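## Task

The north pallet (toward the -y end of the track) belongs to route A3 and the south pallet (toward the +y end) belongs to route C7. Each case shows its route code on a label, either on top or on the face turned toward the track. Each pallet holds exactly one case labelled for the opposite pallet; exchange those two cases so that every case sits lid up at the end. A case may rest for a while on the table next to the middle of the track. No case may overhang its pallet's edge by more than roughly a finger's width. A case that falls to the floor may be picked back up, but it has to finish lid up. At the end, release everything and pull the tools away; a case that stays in place only because the robot holds it does not count.

## Robot and tools

ROBOT AND FRAME. There are two arms, left_arm and right_arm, and each rides its own carriage on a single track. The track runs along y at x = 0. All poses share one frame fixed to the table: the tabletop is z = 0, +z is up, +x is the direction the arms face, and +y is to their left. y = 0 is the middle of the track. left_rail carries left_arm on the +y half, right_rail carries right_arm on the -y half. Each arm base sits at x = 0, y = its rail's position_m, z = 0.04 m. The table starts at x = 0.50 m and only covers y from -0.90 to 0.90 m; beyond that the floor is 0.53 m lower. The north pallet is seen by cam_pallet_north (near -y) and the south pallet by cam_pallet_south (near +y). In both images +y runs roughly to the right. "left" and "right" are arm names, not image sides.

TOOL. Each arm ends in a vacuum tool with four cups that point along the cup point's +z axis. Relative to the cup point, the cups sit at x = -62 and +62 mm. Channel a has y = -104.5 mm and channel b has y = +104.5 mm. The whole footprint is 227 mm (x) by 312 mm (y), and each cup is 103 mm across. For a channel to grip, both of its cups must seal fully on a flat, smooth area. A cup over an edge, hole or gap breaks that channel. Cardboard leaks, which lowers the reading. Suction shortens the cups by up to about 21 mm.

execute_actions(actions). This runs a list of action objects in order. Each action may have the keys rows, steps, until, left_rail and right_rail.
- rows: a list of 1 to 15 rows, one per control step (1/30 s). Every row is a single list of 16 numbers in [-1, 1] covering both arms: left dx, dy, dz, rx, ry, rz, suction_a, suction_b, then the same eight for the right arm.
- dx to rz are an offset, not a pose. They are measured from that cup point's measured pose at the start of the action and expressed in the cup point's own axes. Each row is measured from that same start, not from the row before it. 1.0 means 0.6 m for translation and 180 degrees for rotation. rx, ry, rz form one rotation vector.
- suction_a and suction_b are 1 for on and 0 for off; any value above 0.01 counts as on. A channel keeps its last setting, so repeat the current values to leave a tool unchanged.
- The controller clips each step's target to within 100 mm and 16 degrees of the measured pose.
- steps: an integer from 1 to 450, at least the number of rows; the default is 15. After the rows run out, the arm keeps heading toward the last row's target. Large moves need more steps, or a follow-up action.
- until: ends the action early. Examples: {"all": {"status": "ended"}}, {"any": {"status": "ended"}}, or a device field test such as {"left_rail": {"position_status": ["!=", "moving"]}}. Numeric tests need a comparison (=, !=, <, <=, >, >=).
- left_rail / right_rail: position_m is an absolute place on the track (left_rail 0.6 to 3 m, right_rail -3 to -0.6 m). speed_m_s ranges from 0.01 to 1 and starts at 1. {"stop": true} halts a rail.
- An out-of-range value or unknown name rejects the whole call. An empty list simply returns the current state and images.

ORDER OF WORK. Drive the carriage first and wait until its position_status is no longer moving. Then steer the tool with rows. A carriage that is still moving adds its remaining travel to where the tool ends up. To get smooth motion, ramp offsets up gradually, for example by adding 0.01 per row (6 mm per step).

READING RESULTS.
- State line: each cup point's end_effector_position (m), end_effector_quat_wxyz, and velocities. The printed position can be off, more so at long reach.
- Hand target: the pose the controller is currently chasing.
- Joint positions and velocities: rail, then six joints.
- Wrist force / Wrist torque: readings in the tool's own axes. They are noisy, offset, and saturate near 200 N.
- suction_measured_a/b: 0 to 1. Above about 0.83 means airtight; near 0 means no seal. It takes about 1.3 s to settle.
- part_present_a/b: switches to 1 above 0.09.
- "pose unreachable": the clearance check altered or blocked that arm's command.
- position_status values: moving, done, contact_stop, time_out, stopped, stopped_with_arm and stopped_for_other_arm. position_answer is taken or not_taken. After a stopped_for_other_arm, move the arms farther apart, wait about 30 steps, then send position_m again.

zoom_image(camera, region). camera is one of cam_high, cam_low, cam_pallet_north, cam_pallet_south, cam_left_wrist or cam_right_wrist. region is [x0, y0, x1, y1] in pixels from the top-left corner, no larger than 504 by 504. Image sizes are 504x504 for the first four cameras and 616x616 for the wrist cameras. Use it to read route labels.

finished_scene(scene). Pass the current scene number (1 or 2). This cannot be undone, so call it only after the cases rest on their own and the tools are clear.

PICK AND RELEASE. Press the cups onto the lid and switch the channel on. Keeping the tool still while the vacuum builds can lift a light case. To set a case down, lower it in small steps until it touches its support. Then, in a single action, turn both channels off and back the tool straight away. The cups spring back when released. If a cup seals onto the table, turn that channel off.

THINGS TO AVOID.
- Arms touching each other. This includes wrists, cameras, cups and any case that only one tool is holding. A hard press ends the run.
- Handing a case between arms with both tools sucking. Place it, switch the giver's suction off first, and lift the giver clear.
- Outside force of 400 N on an arm, or joint torque at its limit (shoulder 642, elbow 376, wrists 93 N m). Either stops that arm for 10 s.
- Fast or off-center carrying, which can shake a case loose.
- Knocking anything out of the work area.
- Drops and slams.

Also note that a loose object may occasionally be nudged by outside disturbances.

Each tool is called after "Request:" by a JSON object that holds its "method" and its "body", one argument or row to a line.

## Session

Request:
{"method": "execute_actions", "body": {
  "actions": []
}}

Scene clock: 0.00 s.
left_arm: end_effector_position=(+0.8497, +2.4936, +0.4397) suction_measured_a=0.00 part_present_a=0 suction_measured_b=0.00 part_present_b=0 end_effector_quat_wxyz=(+0.000, -0.000, +1.000, -0.000) end_effector_velocity=(+0.000, +0.000, -0.000) end_effector_angular_velocity=(+0.000, +0.000, -0.000) | right_arm: end_effector_position=(+0.8494, -1.6245, +0.4404) suction_measured_a=0.00 part_present_a=0 suction_measured_b=0.00 part_present_b=0 end_effector_quat_wxyz=(-0.000, -0.000, +1.000, -0.001) end_effector_velocity=(-0.000, +0.000, +0.000) end_effector_angular_velocity=(-0.000, -0.000, +0.000)
Joint positions: left_arm=[ 2.494 -0.24  -1.498  2.093 -2.165 -1.571  1.331] | right_arm=[-1.625 -0.237 -1.499  2.092 -2.164 -1.572  1.333]
Joint velocities: left_arm=[ 0.  0.  0. -0. -0.  0.  0.] | right_arm=[ 0.  0. -0.  0. -0. -0. -0.]
Wrist force (N, on the end effector, along its own x y z axes, offset not removed): no reading
Wrist torque (N m, same axes, about the end effector's origin, offset not removed): no reading
Hand target (left_arm): +0.850, +2.494, +0.440; +0.000, -0.000, +1.000, -0.000
Hand target (right_arm): +0.849, -1.625, +0.440; -0.000, -0.000, +1.000, -0.001
left_rail: position_m=2.494 position_m_goal=2.494 speed_m_s=1.00 position_status=done position_answer=taken refusals=0
right_rail: position_m=-1.625 position_m_goal=-1.625 speed_m_s=1.00 position_status=done position_answer=taken refusals=0

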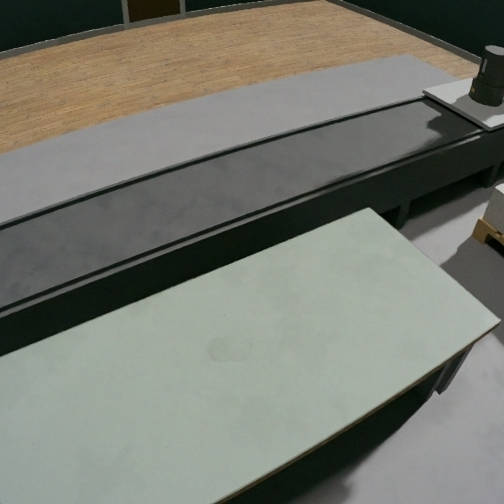

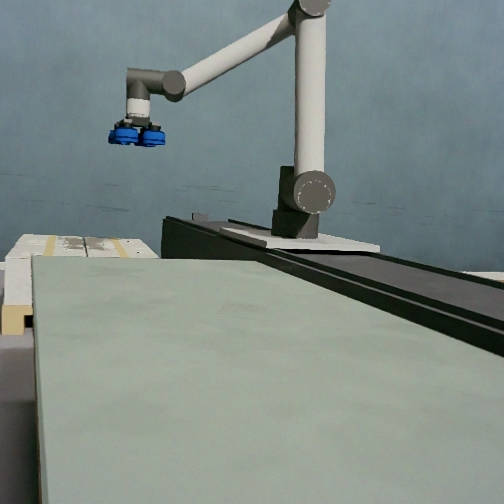

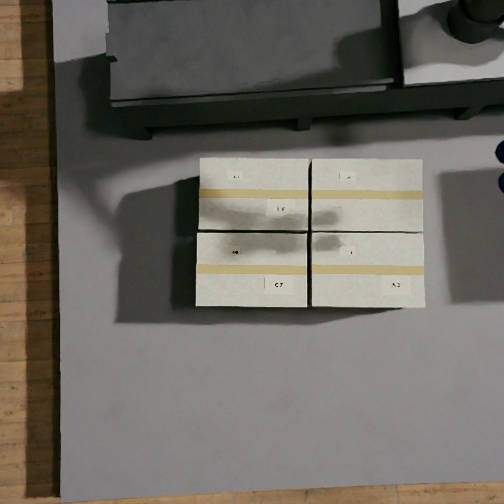

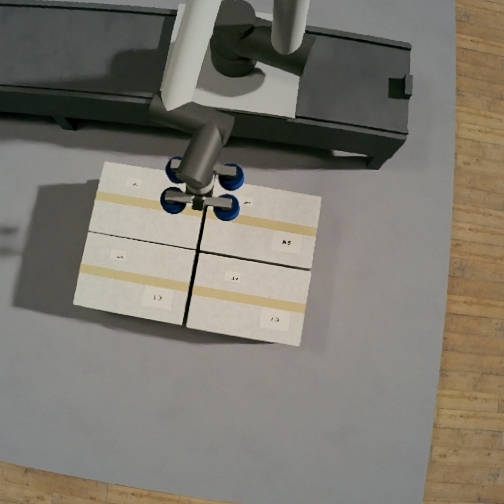

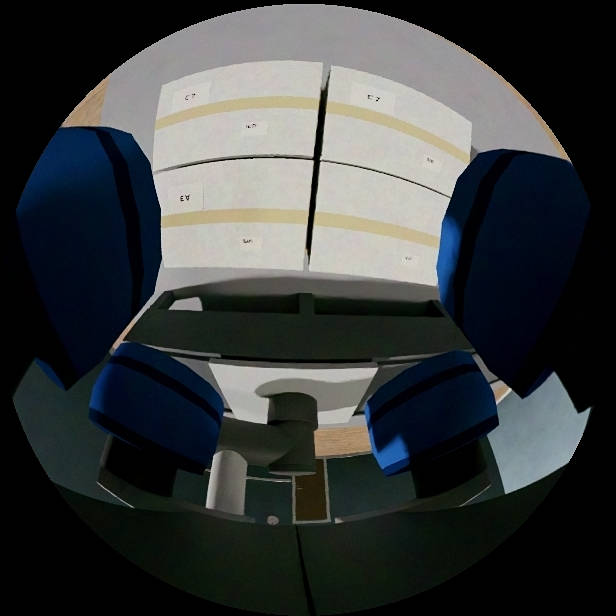

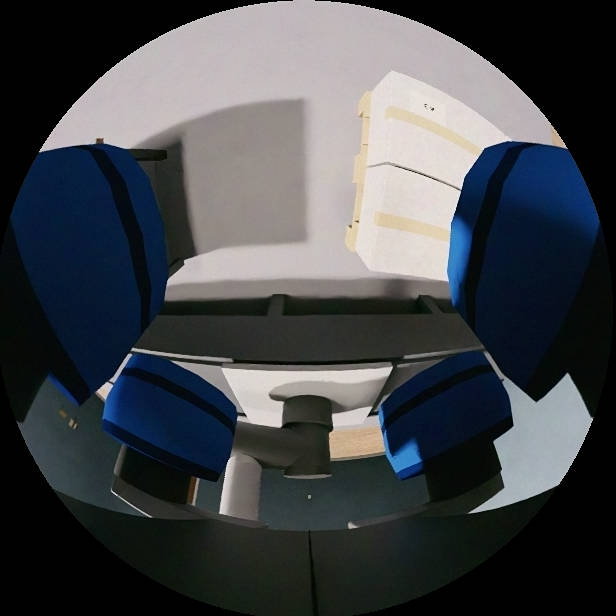

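Request:
{"method": "zoom_image", "body": {
  "camera": "cam_pallet_north",
  "region": [170, 120, 450, 340]
}}

Request:
{"method": "zoom_image", "body": {
  "camera": "cam_pallet_south",
  "region": [60, 140, 340, 360]
}}

Region (170, 120, 450, 340) of cam_pallet_north's 504x504 image, scaled by 1.800, with more detail than that image has; it fills the top 396 rows of this view, and the rest is white.

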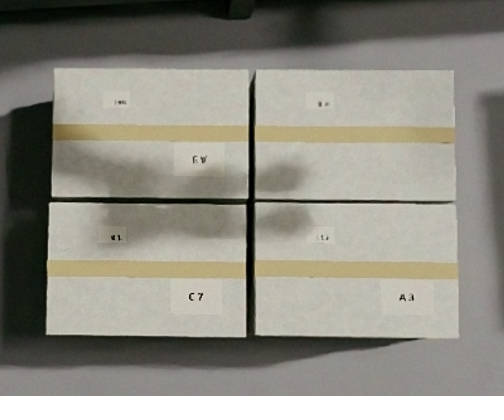

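Region (60, 140, 340, 360) of cam_pallet_south's 504x504 image, scaled by 1.800, with more detail than that image has; it fills the top 396 rows of this view, and the rest is white.

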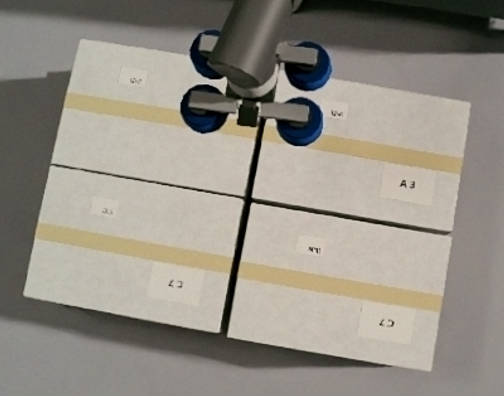

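Request:
{"method": "execute_actions", "body": {
  "actions": [
    {"left_rail":{"position_m":2.79},"right_rail":{"position_m":-2.8},"rows":[[-0.02,0,0.1,0,0,0,0,0,-0.1,0,0.1,0,0,0,0,0],[-0.08,0,0.7,0,0,0,0,0,-0.75,0,0.7,0,0,0,0,0]],"steps":70}
  ]
}}

Scene clock: 14.77 s.
left_arm: end_effector_position=(+0.8976, +2.7893, +0.0200) suction_measured_a=0.00 part_present_a=0 suction_measured_b=0.00 part_present_b=0 end_effector_quat_wxyz=(+0.000, -0.000, +1.000, -0.000) end_effector_velocity=(-0.000, +0.000, -0.000) end_effector_angular_velocity=(+0.000, +0.000, -0.000) | right_arm: end_effector_position=(+1.2998, -2.7985, +0.0208) suction_measured_a=0.00 part_present_a=0 suction_measured_b=0.00 part_present_b=0 end_effector_quat_wxyz=(-0.000, -0.000, +1.000, -0.001) end_effector_velocity=(+0.000, -0.000, -0.000) end_effector_angular_velocity=(+0.000, +0.000, -0.000)
Joint positions: left_arm=[ 2.79  -0.227 -0.988  2.222 -2.805 -1.571  1.343] | right_arm=[-2.8   -0.154 -0.733  1.577 -2.414 -1.572  1.416]
Joint velocities: left_arm=[ 0. -0.  0. -0. -0. -0.  0.] | right_arm=[ 0.  0.  0. -0.  0. -0.  0.]
Wrist force (N, on the end effector, along its own x y z axes, offset not removed): left_arm=[-11.9 2.9 -0.6] | right_arm=[3.9 0.8 1.8]
Wrist torque (N m, same axes, about the end effector's origin, offset not removed): left_arm=[0.17 2.09 -0.27] | right_arm=[0.32 0.04 0.00]
Hand target (left_arm): +0.898, +2.789, +0.020; +0.000, -0.000, +1.000, -0.000
Hand target (right_arm): +1.300, -2.799, +0.021; -0.000, -0.000, +1.000, -0.001
Off the commanded pose (left_arm): 0.000 m, 0 deg.
Off the commanded pose (right_arm): 0.001 m, 0 deg.
left_rail: position_m=2.790 position_m_goal=2.790 speed_m_s=1.00 position_status=done position_answer=taken refusals=0
right_rail: position_m=-2.800 position_m_goal=-2.800 speed_m_s=1.00 position_status=done position_answer=taken refusals=0

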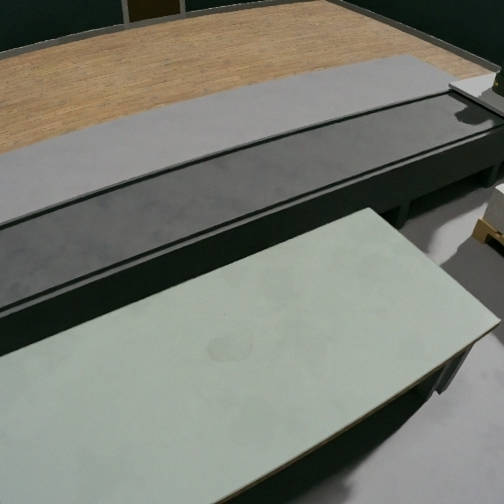

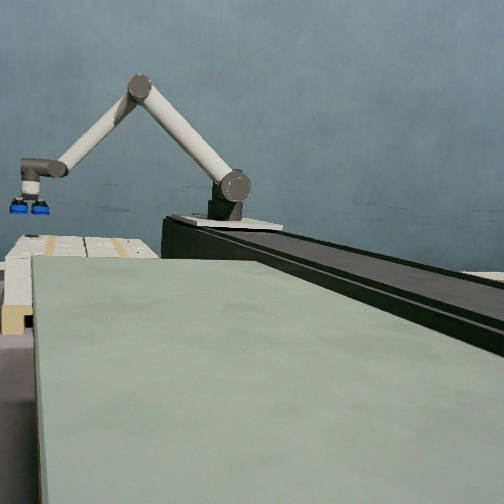

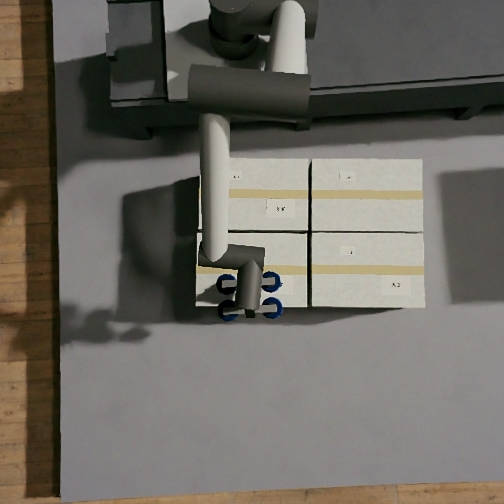

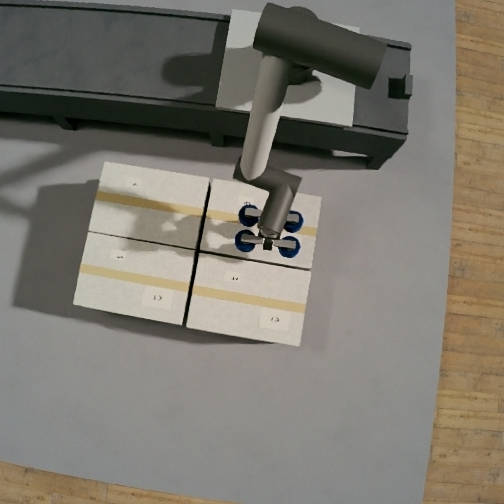

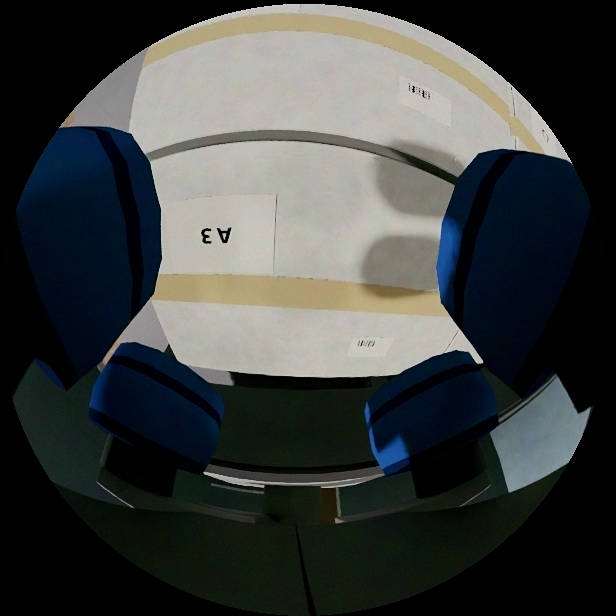

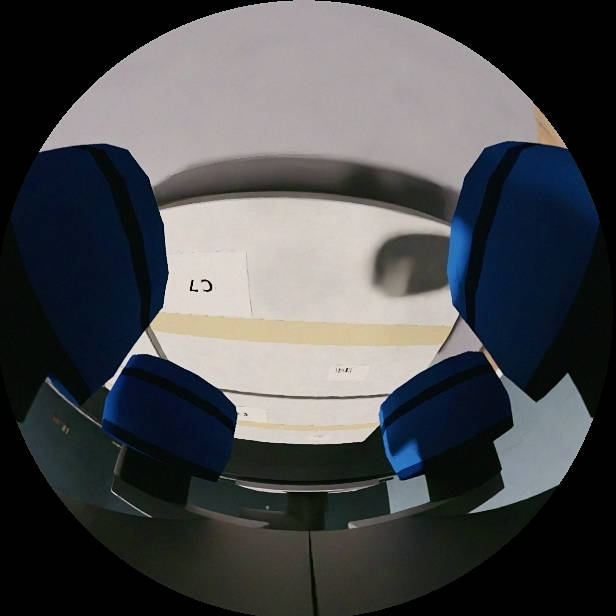

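Request:
{"method": "execute_actions", "body": {
  "actions": [
    {"rows":[[0.03,-0.03,0.1,0,0,0.007,0,0,0.1,0.01,0.1,0,0,0.008,0,0],[0.06,-0.065,0.21,0,0,0.015,0,0,0.2,0.025,0.21,0,0,0.017,0,0]],"steps":25}
  ]
}}

Request:
{"method": "zoom_image", "body": {
  "camera": "cam_pallet_north",
  "region": [180, 200, 330, 330]
}}

Request:
{"method": "zoom_image", "body": {
  "camera": "cam_pallet_south",
  "region": [185, 160, 335, 290]
}}

Scene clock: 23.43 s.
left_arm: end_effector_position=(+0.8614, +2.7505, -0.1057) suction_measured_a=0.00 part_present_a=0 suction_measured_b=0.00 part_present_b=0 end_effector_quat_wxyz=(-0.000, +0.023, +1.000, -0.000) end_effector_velocity=(+0.001, -0.001, -0.002) end_effector_angular_velocity=(-0.000, -0.002, -0.001) | right_arm: end_effector_position=(+1.1802, -2.7837, -0.1048) suction_measured_a=0.00 part_present_a=0 suction_measured_b=0.00 part_present_b=0 end_effector_quat_wxyz=(-0.000, +0.026, +1.000, -0.001) end_effector_velocity=(-0.003, +0.000, -0.003) end_effector_angular_velocity=(-0.000, -0.002, -0.001)
Joint positions: left_arm=[ 2.79  -0.281 -0.819  2.265 -3.017 -1.571  1.336] | right_arm=[-2.8   -0.157 -0.694  1.777 -2.654 -1.572  1.467]
Joint velocities: left_arm=[ 0.    -0.001  0.004 -0.001 -0.005  0.    -0.001] | right_arm=[ 0.    -0.     0.002  0.005 -0.009  0.     0.001]
Wrist force (N, on the end effector, along its own x y z axes, offset not removed): left_arm=[-16.2 0.0 5.5] | right_arm=[5.0 -1.1 1.5]
Wrist torque (N m, same axes, about the end effector's origin, offset not removed): left_arm=[-0.10 2.73 -0.62] | right_arm=[0.08 -0.06 0.05]
Hand target (left_arm): +0.862, +2.750, -0.106; +0.000, +0.023, +1.000, -0.000
Hand target (right_arm): +1.180, -2.784, -0.105; -0.000, +0.026, +1.000, -0.001
Off the commanded pose (left_arm): 0.001 m, 0 deg.
Off the commanded pose (right_arm): 0.001 m, 0 deg.
left_rail: position_m=2.790 position_m_goal=2.790 speed_m_s=1.00 position_status=done position_answer=taken refusals=0
right_rail: position_m=-2.800 position_m_goal=-2.800 speed_m_s=1.00 position_status=done position_answer=taken refusals=0

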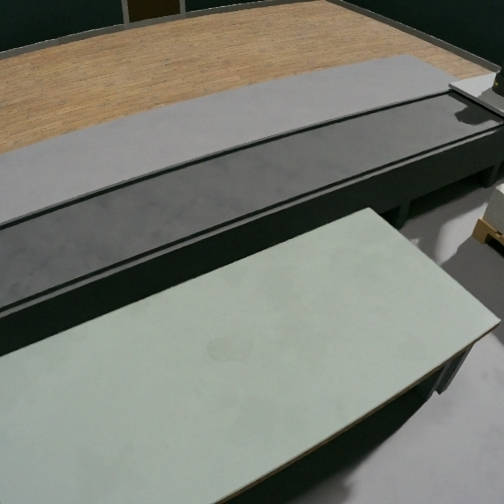

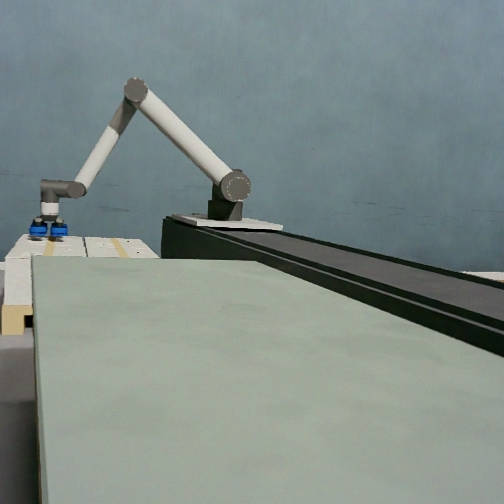

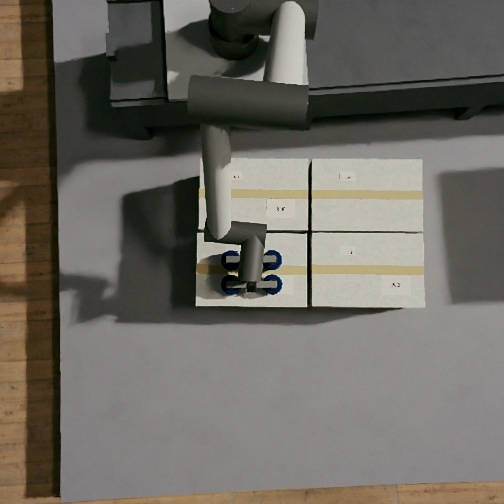

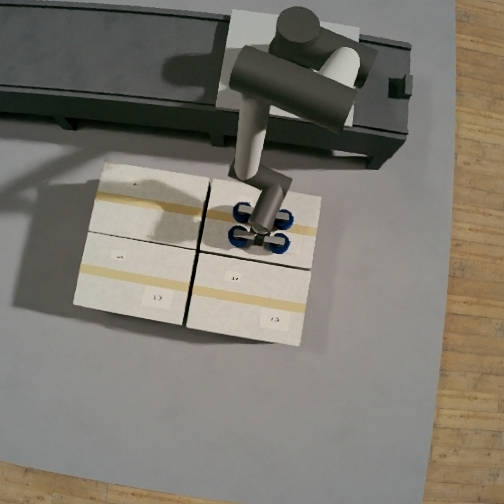

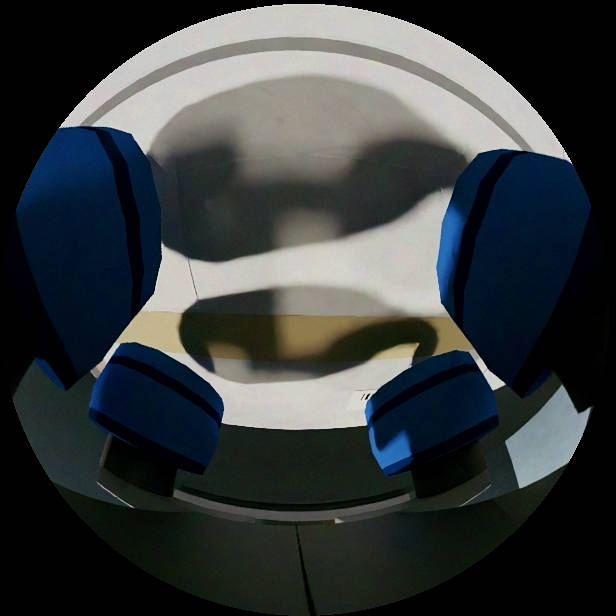

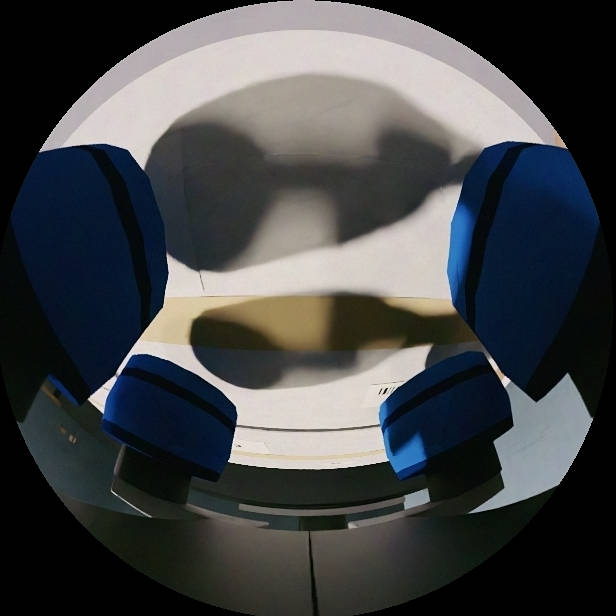

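Region (180, 200, 330, 330) of cam_pallet_north's 504x504 image, scaled by 3.360, with more detail than that image has; it fills the top 437 rows of this view, and the rest is white.

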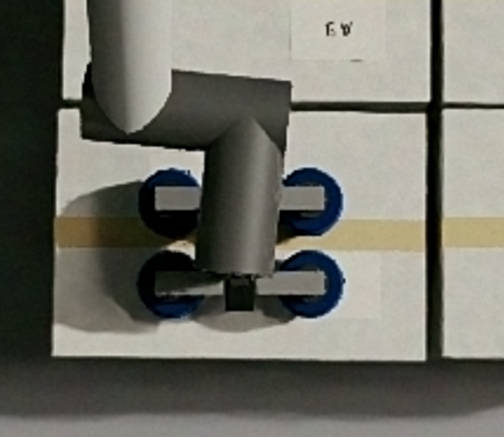

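Region (185, 160, 335, 290) of cam_pallet_south's 504x504 image, scaled by 3.360, with more detail than that image has; it fills the top 437 rows of this view, and the rest is white.

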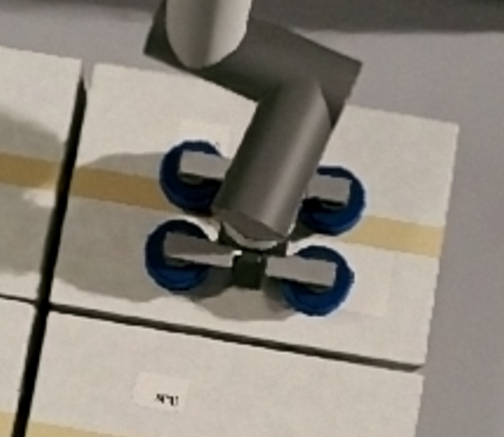

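Request:
{"method": "execute_actions", "body": {
  "actions": [
    {"rows":[[0.045,0,0,0,0,-0.005,0,0,0.03,0,0,0,0,0.003,0,0]],"steps":10},
    {"rows":[[0,0,0.02,0,0,0,0,0,0,0,0.02,0,0,0,0,0],[0,0,0.045,0,0,0,0,0,0,0,0.045,0,0,0,0,0]],"steps":15}
  ]
}}

Request:
{"method": "zoom_image", "body": {
  "camera": "cam_pallet_north",
  "region": [180, 200, 330, 330]
}}

Request:
{"method": "zoom_image", "body": {
  "camera": "cam_pallet_south",
  "region": [185, 160, 335, 290]
}}

Scene clock: 39.37 s.
left_arm: end_effector_position=(+0.8369, +2.7516, -0.1321) suction_measured_a=0.00 part_present_a=0 suction_measured_b=0.00 part_present_b=0 end_effector_quat_wxyz=(-0.000, +0.016, +1.000, -0.000) end_effector_velocity=(+0.001, +0.000, -0.006) end_effector_angular_velocity=(-0.000, -0.001, -0.000) | right_arm: end_effector_position=(+1.1638, -2.7829, -0.1313) suction_measured_a=0.00 part_present_a=0 suction_measured_b=0.00 part_present_b=0 end_effector_quat_wxyz=(-0.000, +0.031, +1.000, -0.001) end_effector_velocity=(+0.001, -0.000, -0.006) end_effector_angular_velocity=(-0.000, -0.000, +0.000)
Joint positions: left_arm=[ 2.79  -0.288 -0.782  2.294 -3.083 -1.571  1.315] | right_arm=[-2.8   -0.158 -0.674  1.8   -2.695 -1.572  1.474]
Joint velocities: left_arm=[ 0.     0.     0.01  -0.003 -0.008  0.     0.001] | right_arm=[ 0.    -0.     0.007 -0.002 -0.005  0.    -0.   ]
Wrist force (N, on the end effector, along its own x y z axes, offset not removed): left_arm=[-8.5 3.8 6.3] | right_arm=[1.2 -3.3 0.1]
Wrist torque (N m, same axes, about the end effector's origin, offset not removed): left_arm=[0.42 1.58 -0.35] | right_arm=[-0.24 0.32 0.09]
Hand target (left_arm): +0.837, +2.752, -0.133; -0.000, +0.016, +1.000, -0.000
Hand target (right_arm): +1.164, -2.783, -0.132; -0.000, +0.031, +1.000, -0.001
Off the commanded pose (left_arm): 0.001 m, 0 deg.
Off the commanded pose (right_arm): 0.001 m, 0 deg.
left_rail: position_m=2.790 position_m_goal=2.790 speed_m_s=1.00 position_status=done position_answer=taken refusals=0
right_rail: position_m=-2.800 position_m_goal=-2.800 speed_m_s=1.00 position_status=done position_answer=taken refusals=0

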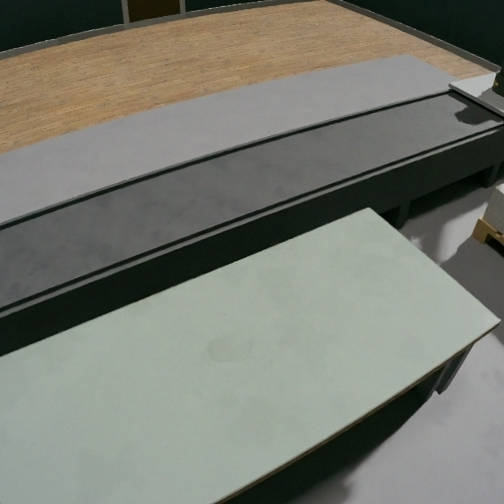

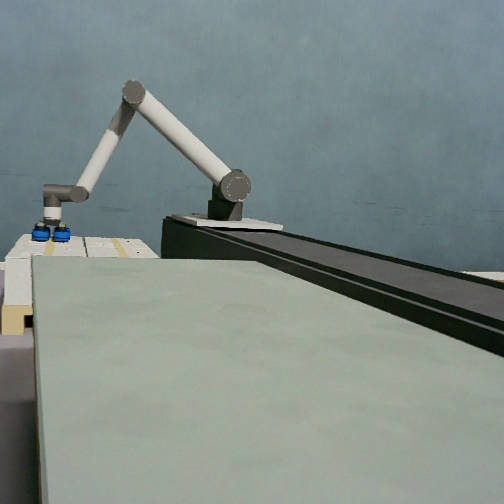

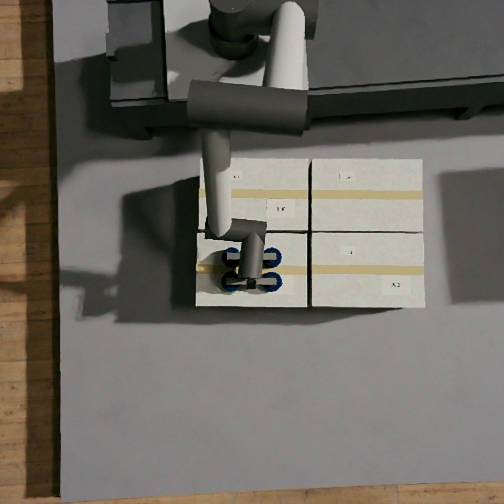

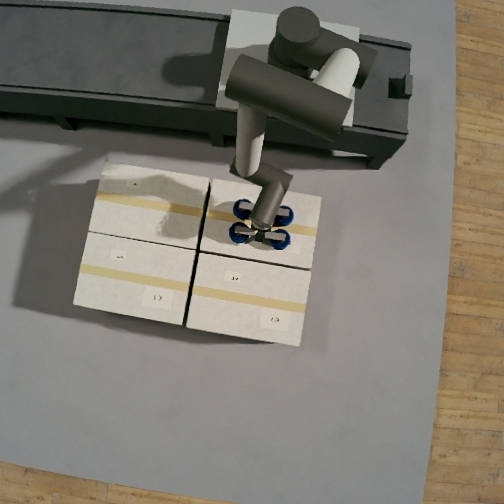

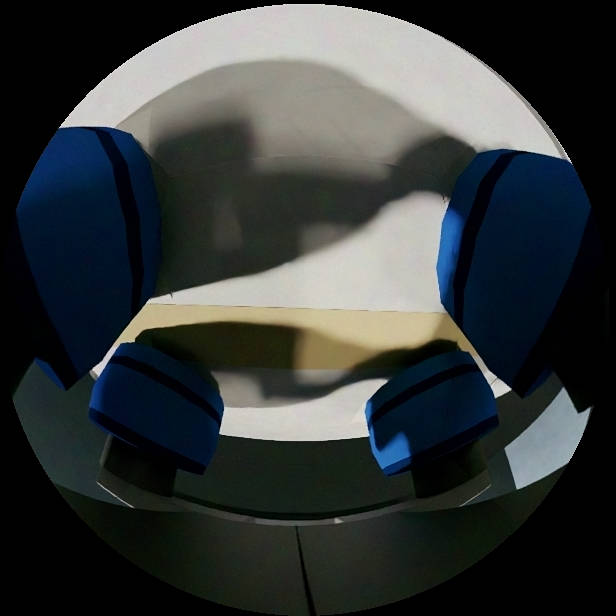

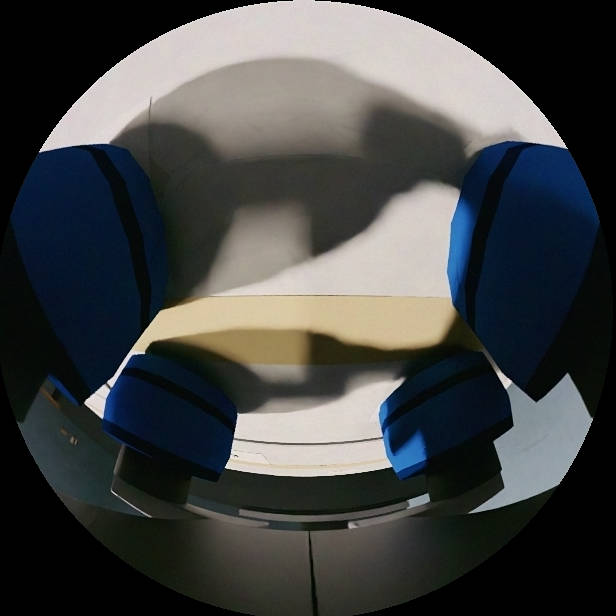

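Region (180, 200, 330, 330) of cam_pallet_north's 504x504 image, scaled by 3.360, with more detail than that image has; it fills the top 437 rows of this view, and the rest is white.

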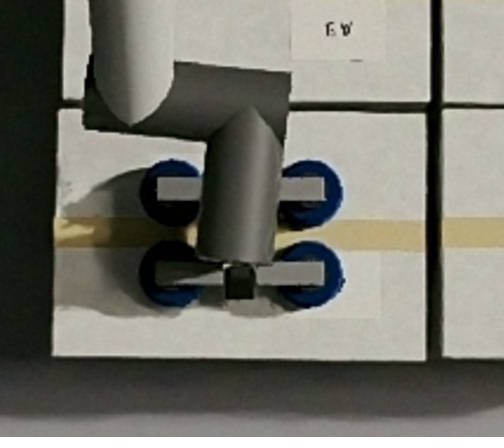

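Region (185, 160, 335, 290) of cam_pallet_south's 504x504 image, scaled by 3.360, with more detail than that image has; it fills the top 437 rows of this view, and the rest is white.

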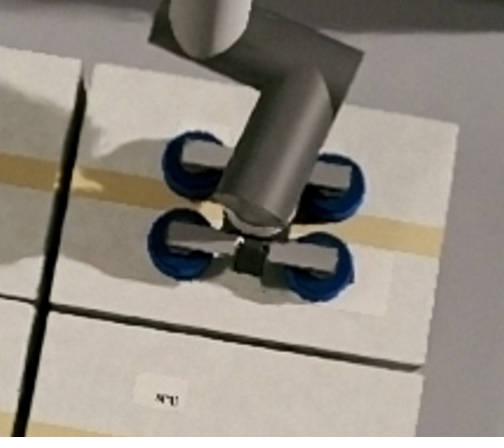

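Request:
{"method": "execute_actions", "body": {
  "actions": [
    {"rows":[[0.012,0,0,0,0,0.002,0,0,0.004,0,0,0,0,0,0,0]],"steps":9},
    {"rows":[[0,0,0.012,0,0,0,1,1,0,0,0.012,0,0,0,1,1],[0,0,0.025,0,0,0,1,1,0,0,0.025,0,0,0,1,1]],"steps":15}
  ]
}}

Scene clock: 44.27 s.
left_arm: end_effector_position=(+0.8308, +2.7519, -0.1467) suction_measured_a=0.75 part_present_a=1 suction_measured_b=0.74 part_present_b=1 end_effector_quat_wxyz=(-0.000, +0.019, +1.000, -0.000) end_effector_velocity=(-0.001, +0.002, -0.004) end_effector_angular_velocity=(+0.006, +0.003, +0.000) | right_arm: end_effector_position=(+1.1617, -2.7826, -0.1461) suction_measured_a=0.76 part_present_a=1 suction_measured_b=0.78 part_present_b=1 end_effector_quat_wxyz=(-0.000, +0.031, +1.000, -0.001) end_effector_velocity=(+0.001, -0.001, -0.001) end_effector_angular_velocity=(-0.002, -0.002, -0.000)
Joint positions: left_arm=[ 2.79  -0.29  -0.76   2.299 -3.11  -1.571  1.319] | right_arm=[-2.8   -0.159 -0.66   1.8   -2.711 -1.572  1.473]
Joint velocities: left_arm=[ 0.     0.     0.005 -0.001 -0.     0.005 -0.   ] | right_arm=[ 0.    -0.     0.002 -0.001 -0.003 -0.002 -0.   ]
Wrist force (N, on the end effector, along its own x y z axes, offset not removed): left_arm=[-31.8 8.7 -15.7] | right_arm=[-1.3 -15.2 0.2]
Wrist torque (N m, same axes, about the end effector's origin, offset not removed): left_arm=[4.19 -1.49 0.44] | right_arm=[-4.46 1.42 0.35]
Hand target (left_arm): +0.831, +2.752, -0.147; -0.000, +0.019, +1.000, -0.000
Hand target (right_arm): +1.162, -2.783, -0.147; -0.000, +0.031, +1.000, -0.001
Off the commanded pose (left_arm): 0.001 m, 0 deg.
Off the commanded pose (right_arm): 0.000 m, 0 deg.
left_rail: position_m=2.790 position_m_goal=2.790 speed_m_s=1.00 position_status=done position_answer=taken refusals=0
right_rail: position_m=-2.800 position_m_goal=-2.800 speed_m_s=1.00 position_status=done position_answer=taken refusals=0

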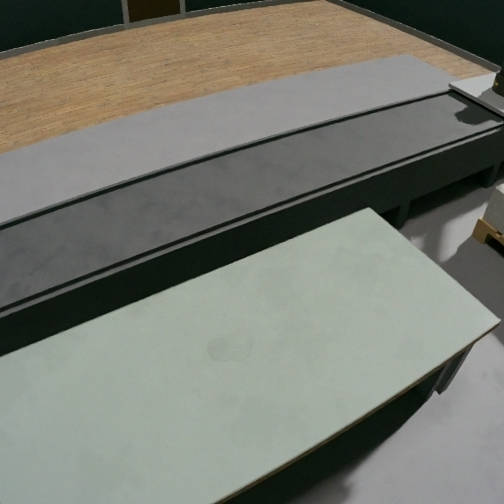

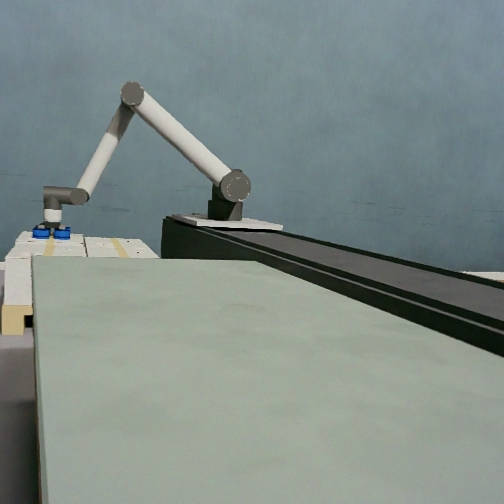

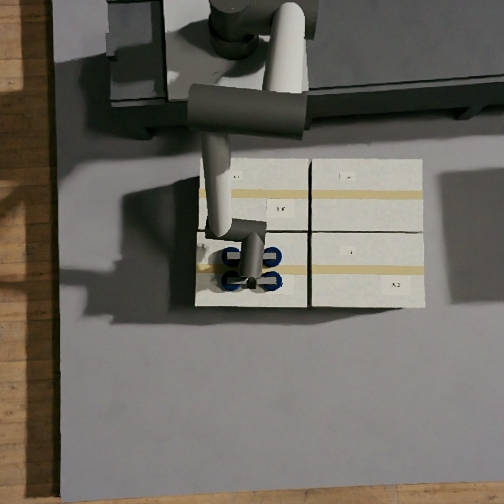

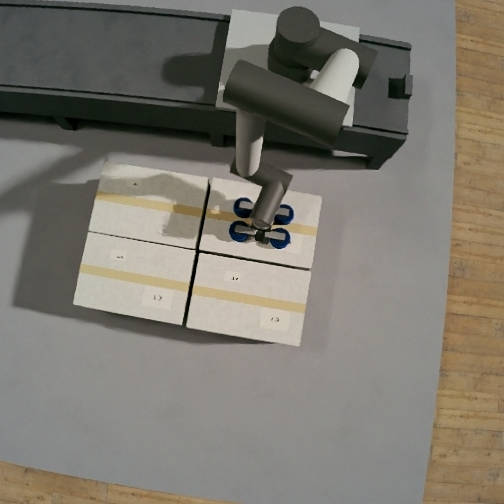

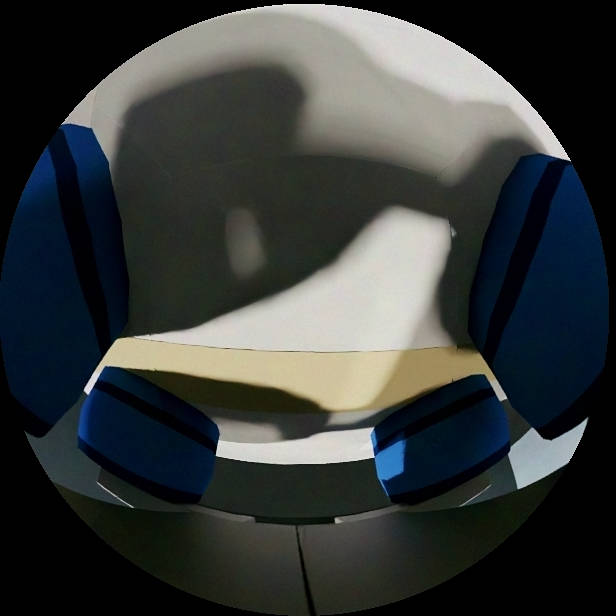

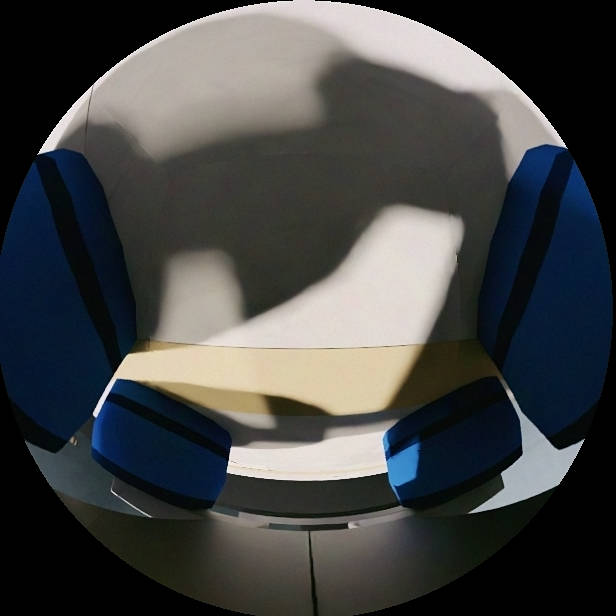

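Request:
{"method": "execute_actions", "body": {
  "actions": [
    {"rows":[[0,0,-0.01,0,0,0,1,1,0,0,-0.01,0,0,0,1,1],[0,0,-0.025,0,0,0,1,1,0,0,-0.025,0,0,0,1,1],[0,0,-0.045,0,0,0,1,1,0,0,-0.045,0,0,0,1,1],[0,0,-0.07,0,0,0,1,1,0,0,-0.07,0,0,0,1,1],[0,0,-0.1,0,0,0,1,1,0,0,-0.1,0,0,0,1,1],[0,0,-0.14,0,0,0,1,1,0,0,-0.14,0,0,0,1,1],[0,0,-0.18,0,0,0,1,1,0,0,-0.18,0,0,0,1,1],[0,0,-0.75,0,0,0,1,1,0,0,-0.75,0,0,0,1,1]],"steps":45},
    {"left_rail":{"position_m":0.6},"right_rail":{"position_m":-2.2},"rows":[[0,-0.03,0,0,0,0,1,1,0.02,0.03,-0.02,0,0,0,1,1],[0,-0.07,0,0,0,0,1,1,0.05,0.07,-0.05,0,0,0,1,1],[0,-0.73,0,0,0,-0.012,1,1,0.55,0.6,-0.45,0,0,-0.0197,1,1]],"steps":45},
    {"rows":[[-0.05,-0.73,0,0,0,0,1,1,0,0.8,0,0,0,0,1,1]],"steps":45}
  ]
}}

Scene clock: 64.43 s.
left_arm: end_effector_position=(+0.8433, -0.3131, +0.3022) suction_measured_a=0.96 part_present_a=1 suction_measured_b=0.96 part_present_b=1 end_effector_quat_wxyz=(-0.000, -0.000, +1.000, -0.000) end_effector_velocity=(+0.000, -0.002, +0.000) end_effector_angular_velocity=(-0.001, +0.001, -0.001) | right_arm: end_effector_position=(+0.8540, -1.3253, +0.5727) suction_measured_a=0.91 part_present_a=1 suction_measured_b=0.91 part_present_b=1 end_effector_quat_wxyz=(+0.000, -0.000, +1.000, -0.001) end_effector_velocity=(+0.001, +0.003, +0.000) end_effector_angular_velocity=(-0.000, +0.000, -0.000)
Joint positions: left_arm=[ 0.6   -0.987 -1.     1.6   -2.171 -1.571  0.583] | right_arm=[-2.2    0.633 -1.156  1.44  -1.854 -1.572  2.203]
Joint velocities: left_arm=[ 0.    -0.001  0.001 -0.003  0.001 -0.001 -0.   ] | right_arm=[ 0.     0.002  0.003 -0.005  0.002 -0.     0.002]
Wrist force (N, on the end effector, along its own x y z axes, offset not removed): left_arm=[-10.8 4.2 -16.6] | right_arm=[-0.2 -1.5 -9.3]
Wrist torque (N m, same axes, about the end effector's origin, offset not removed): left_arm=[5.36 -0.23 -0.64] | right_arm=[-6.73 1.73 -0.11]
Hand target (left_arm): +0.843, -0.313, +0.302; -0.000, -0.000, +1.000, -0.000
Hand target (right_arm): +0.854, -1.325, +0.573; +0.000, -0.000, +1.000, -0.001
Off the commanded pose (left_arm): 0.001 m, 0 deg.
Off the commanded pose (right_arm): 0.001 m, 0 deg.
left_rail: position_m=0.600 position_m_goal=0.600 speed_m_s=1.00 position_status=done position_answer=taken refusals=0
right_rail: position_m=-2.200 position_m_goal=-2.200 speed_m_s=1.00 position_status=done position_answer=taken refusals=0

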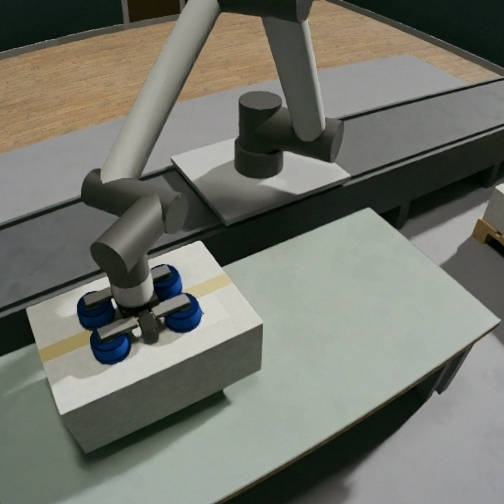

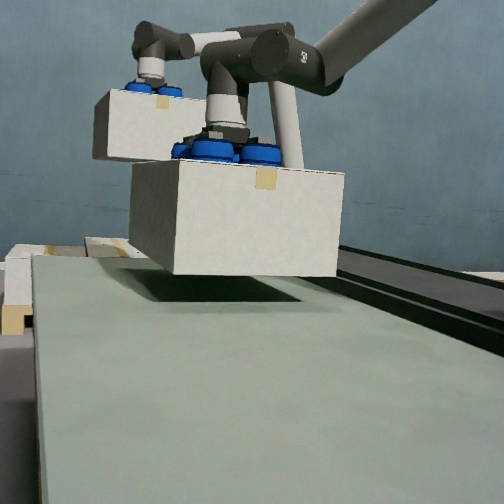

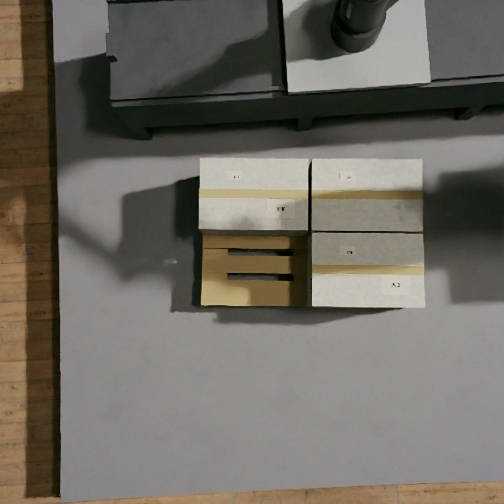

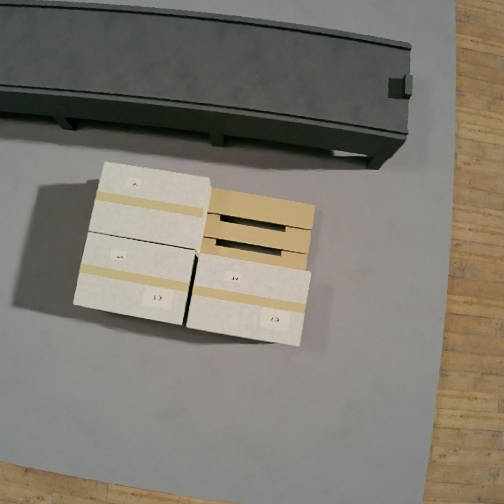

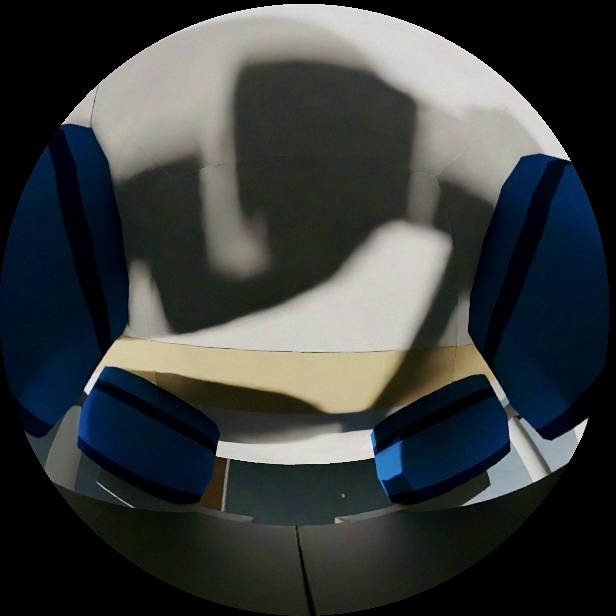

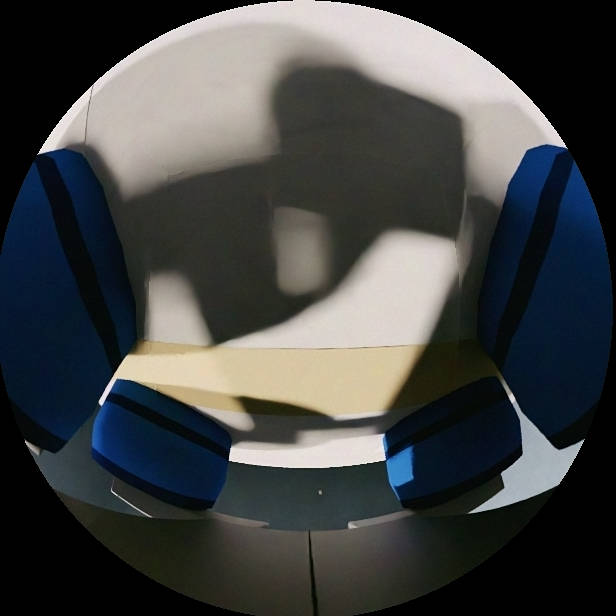

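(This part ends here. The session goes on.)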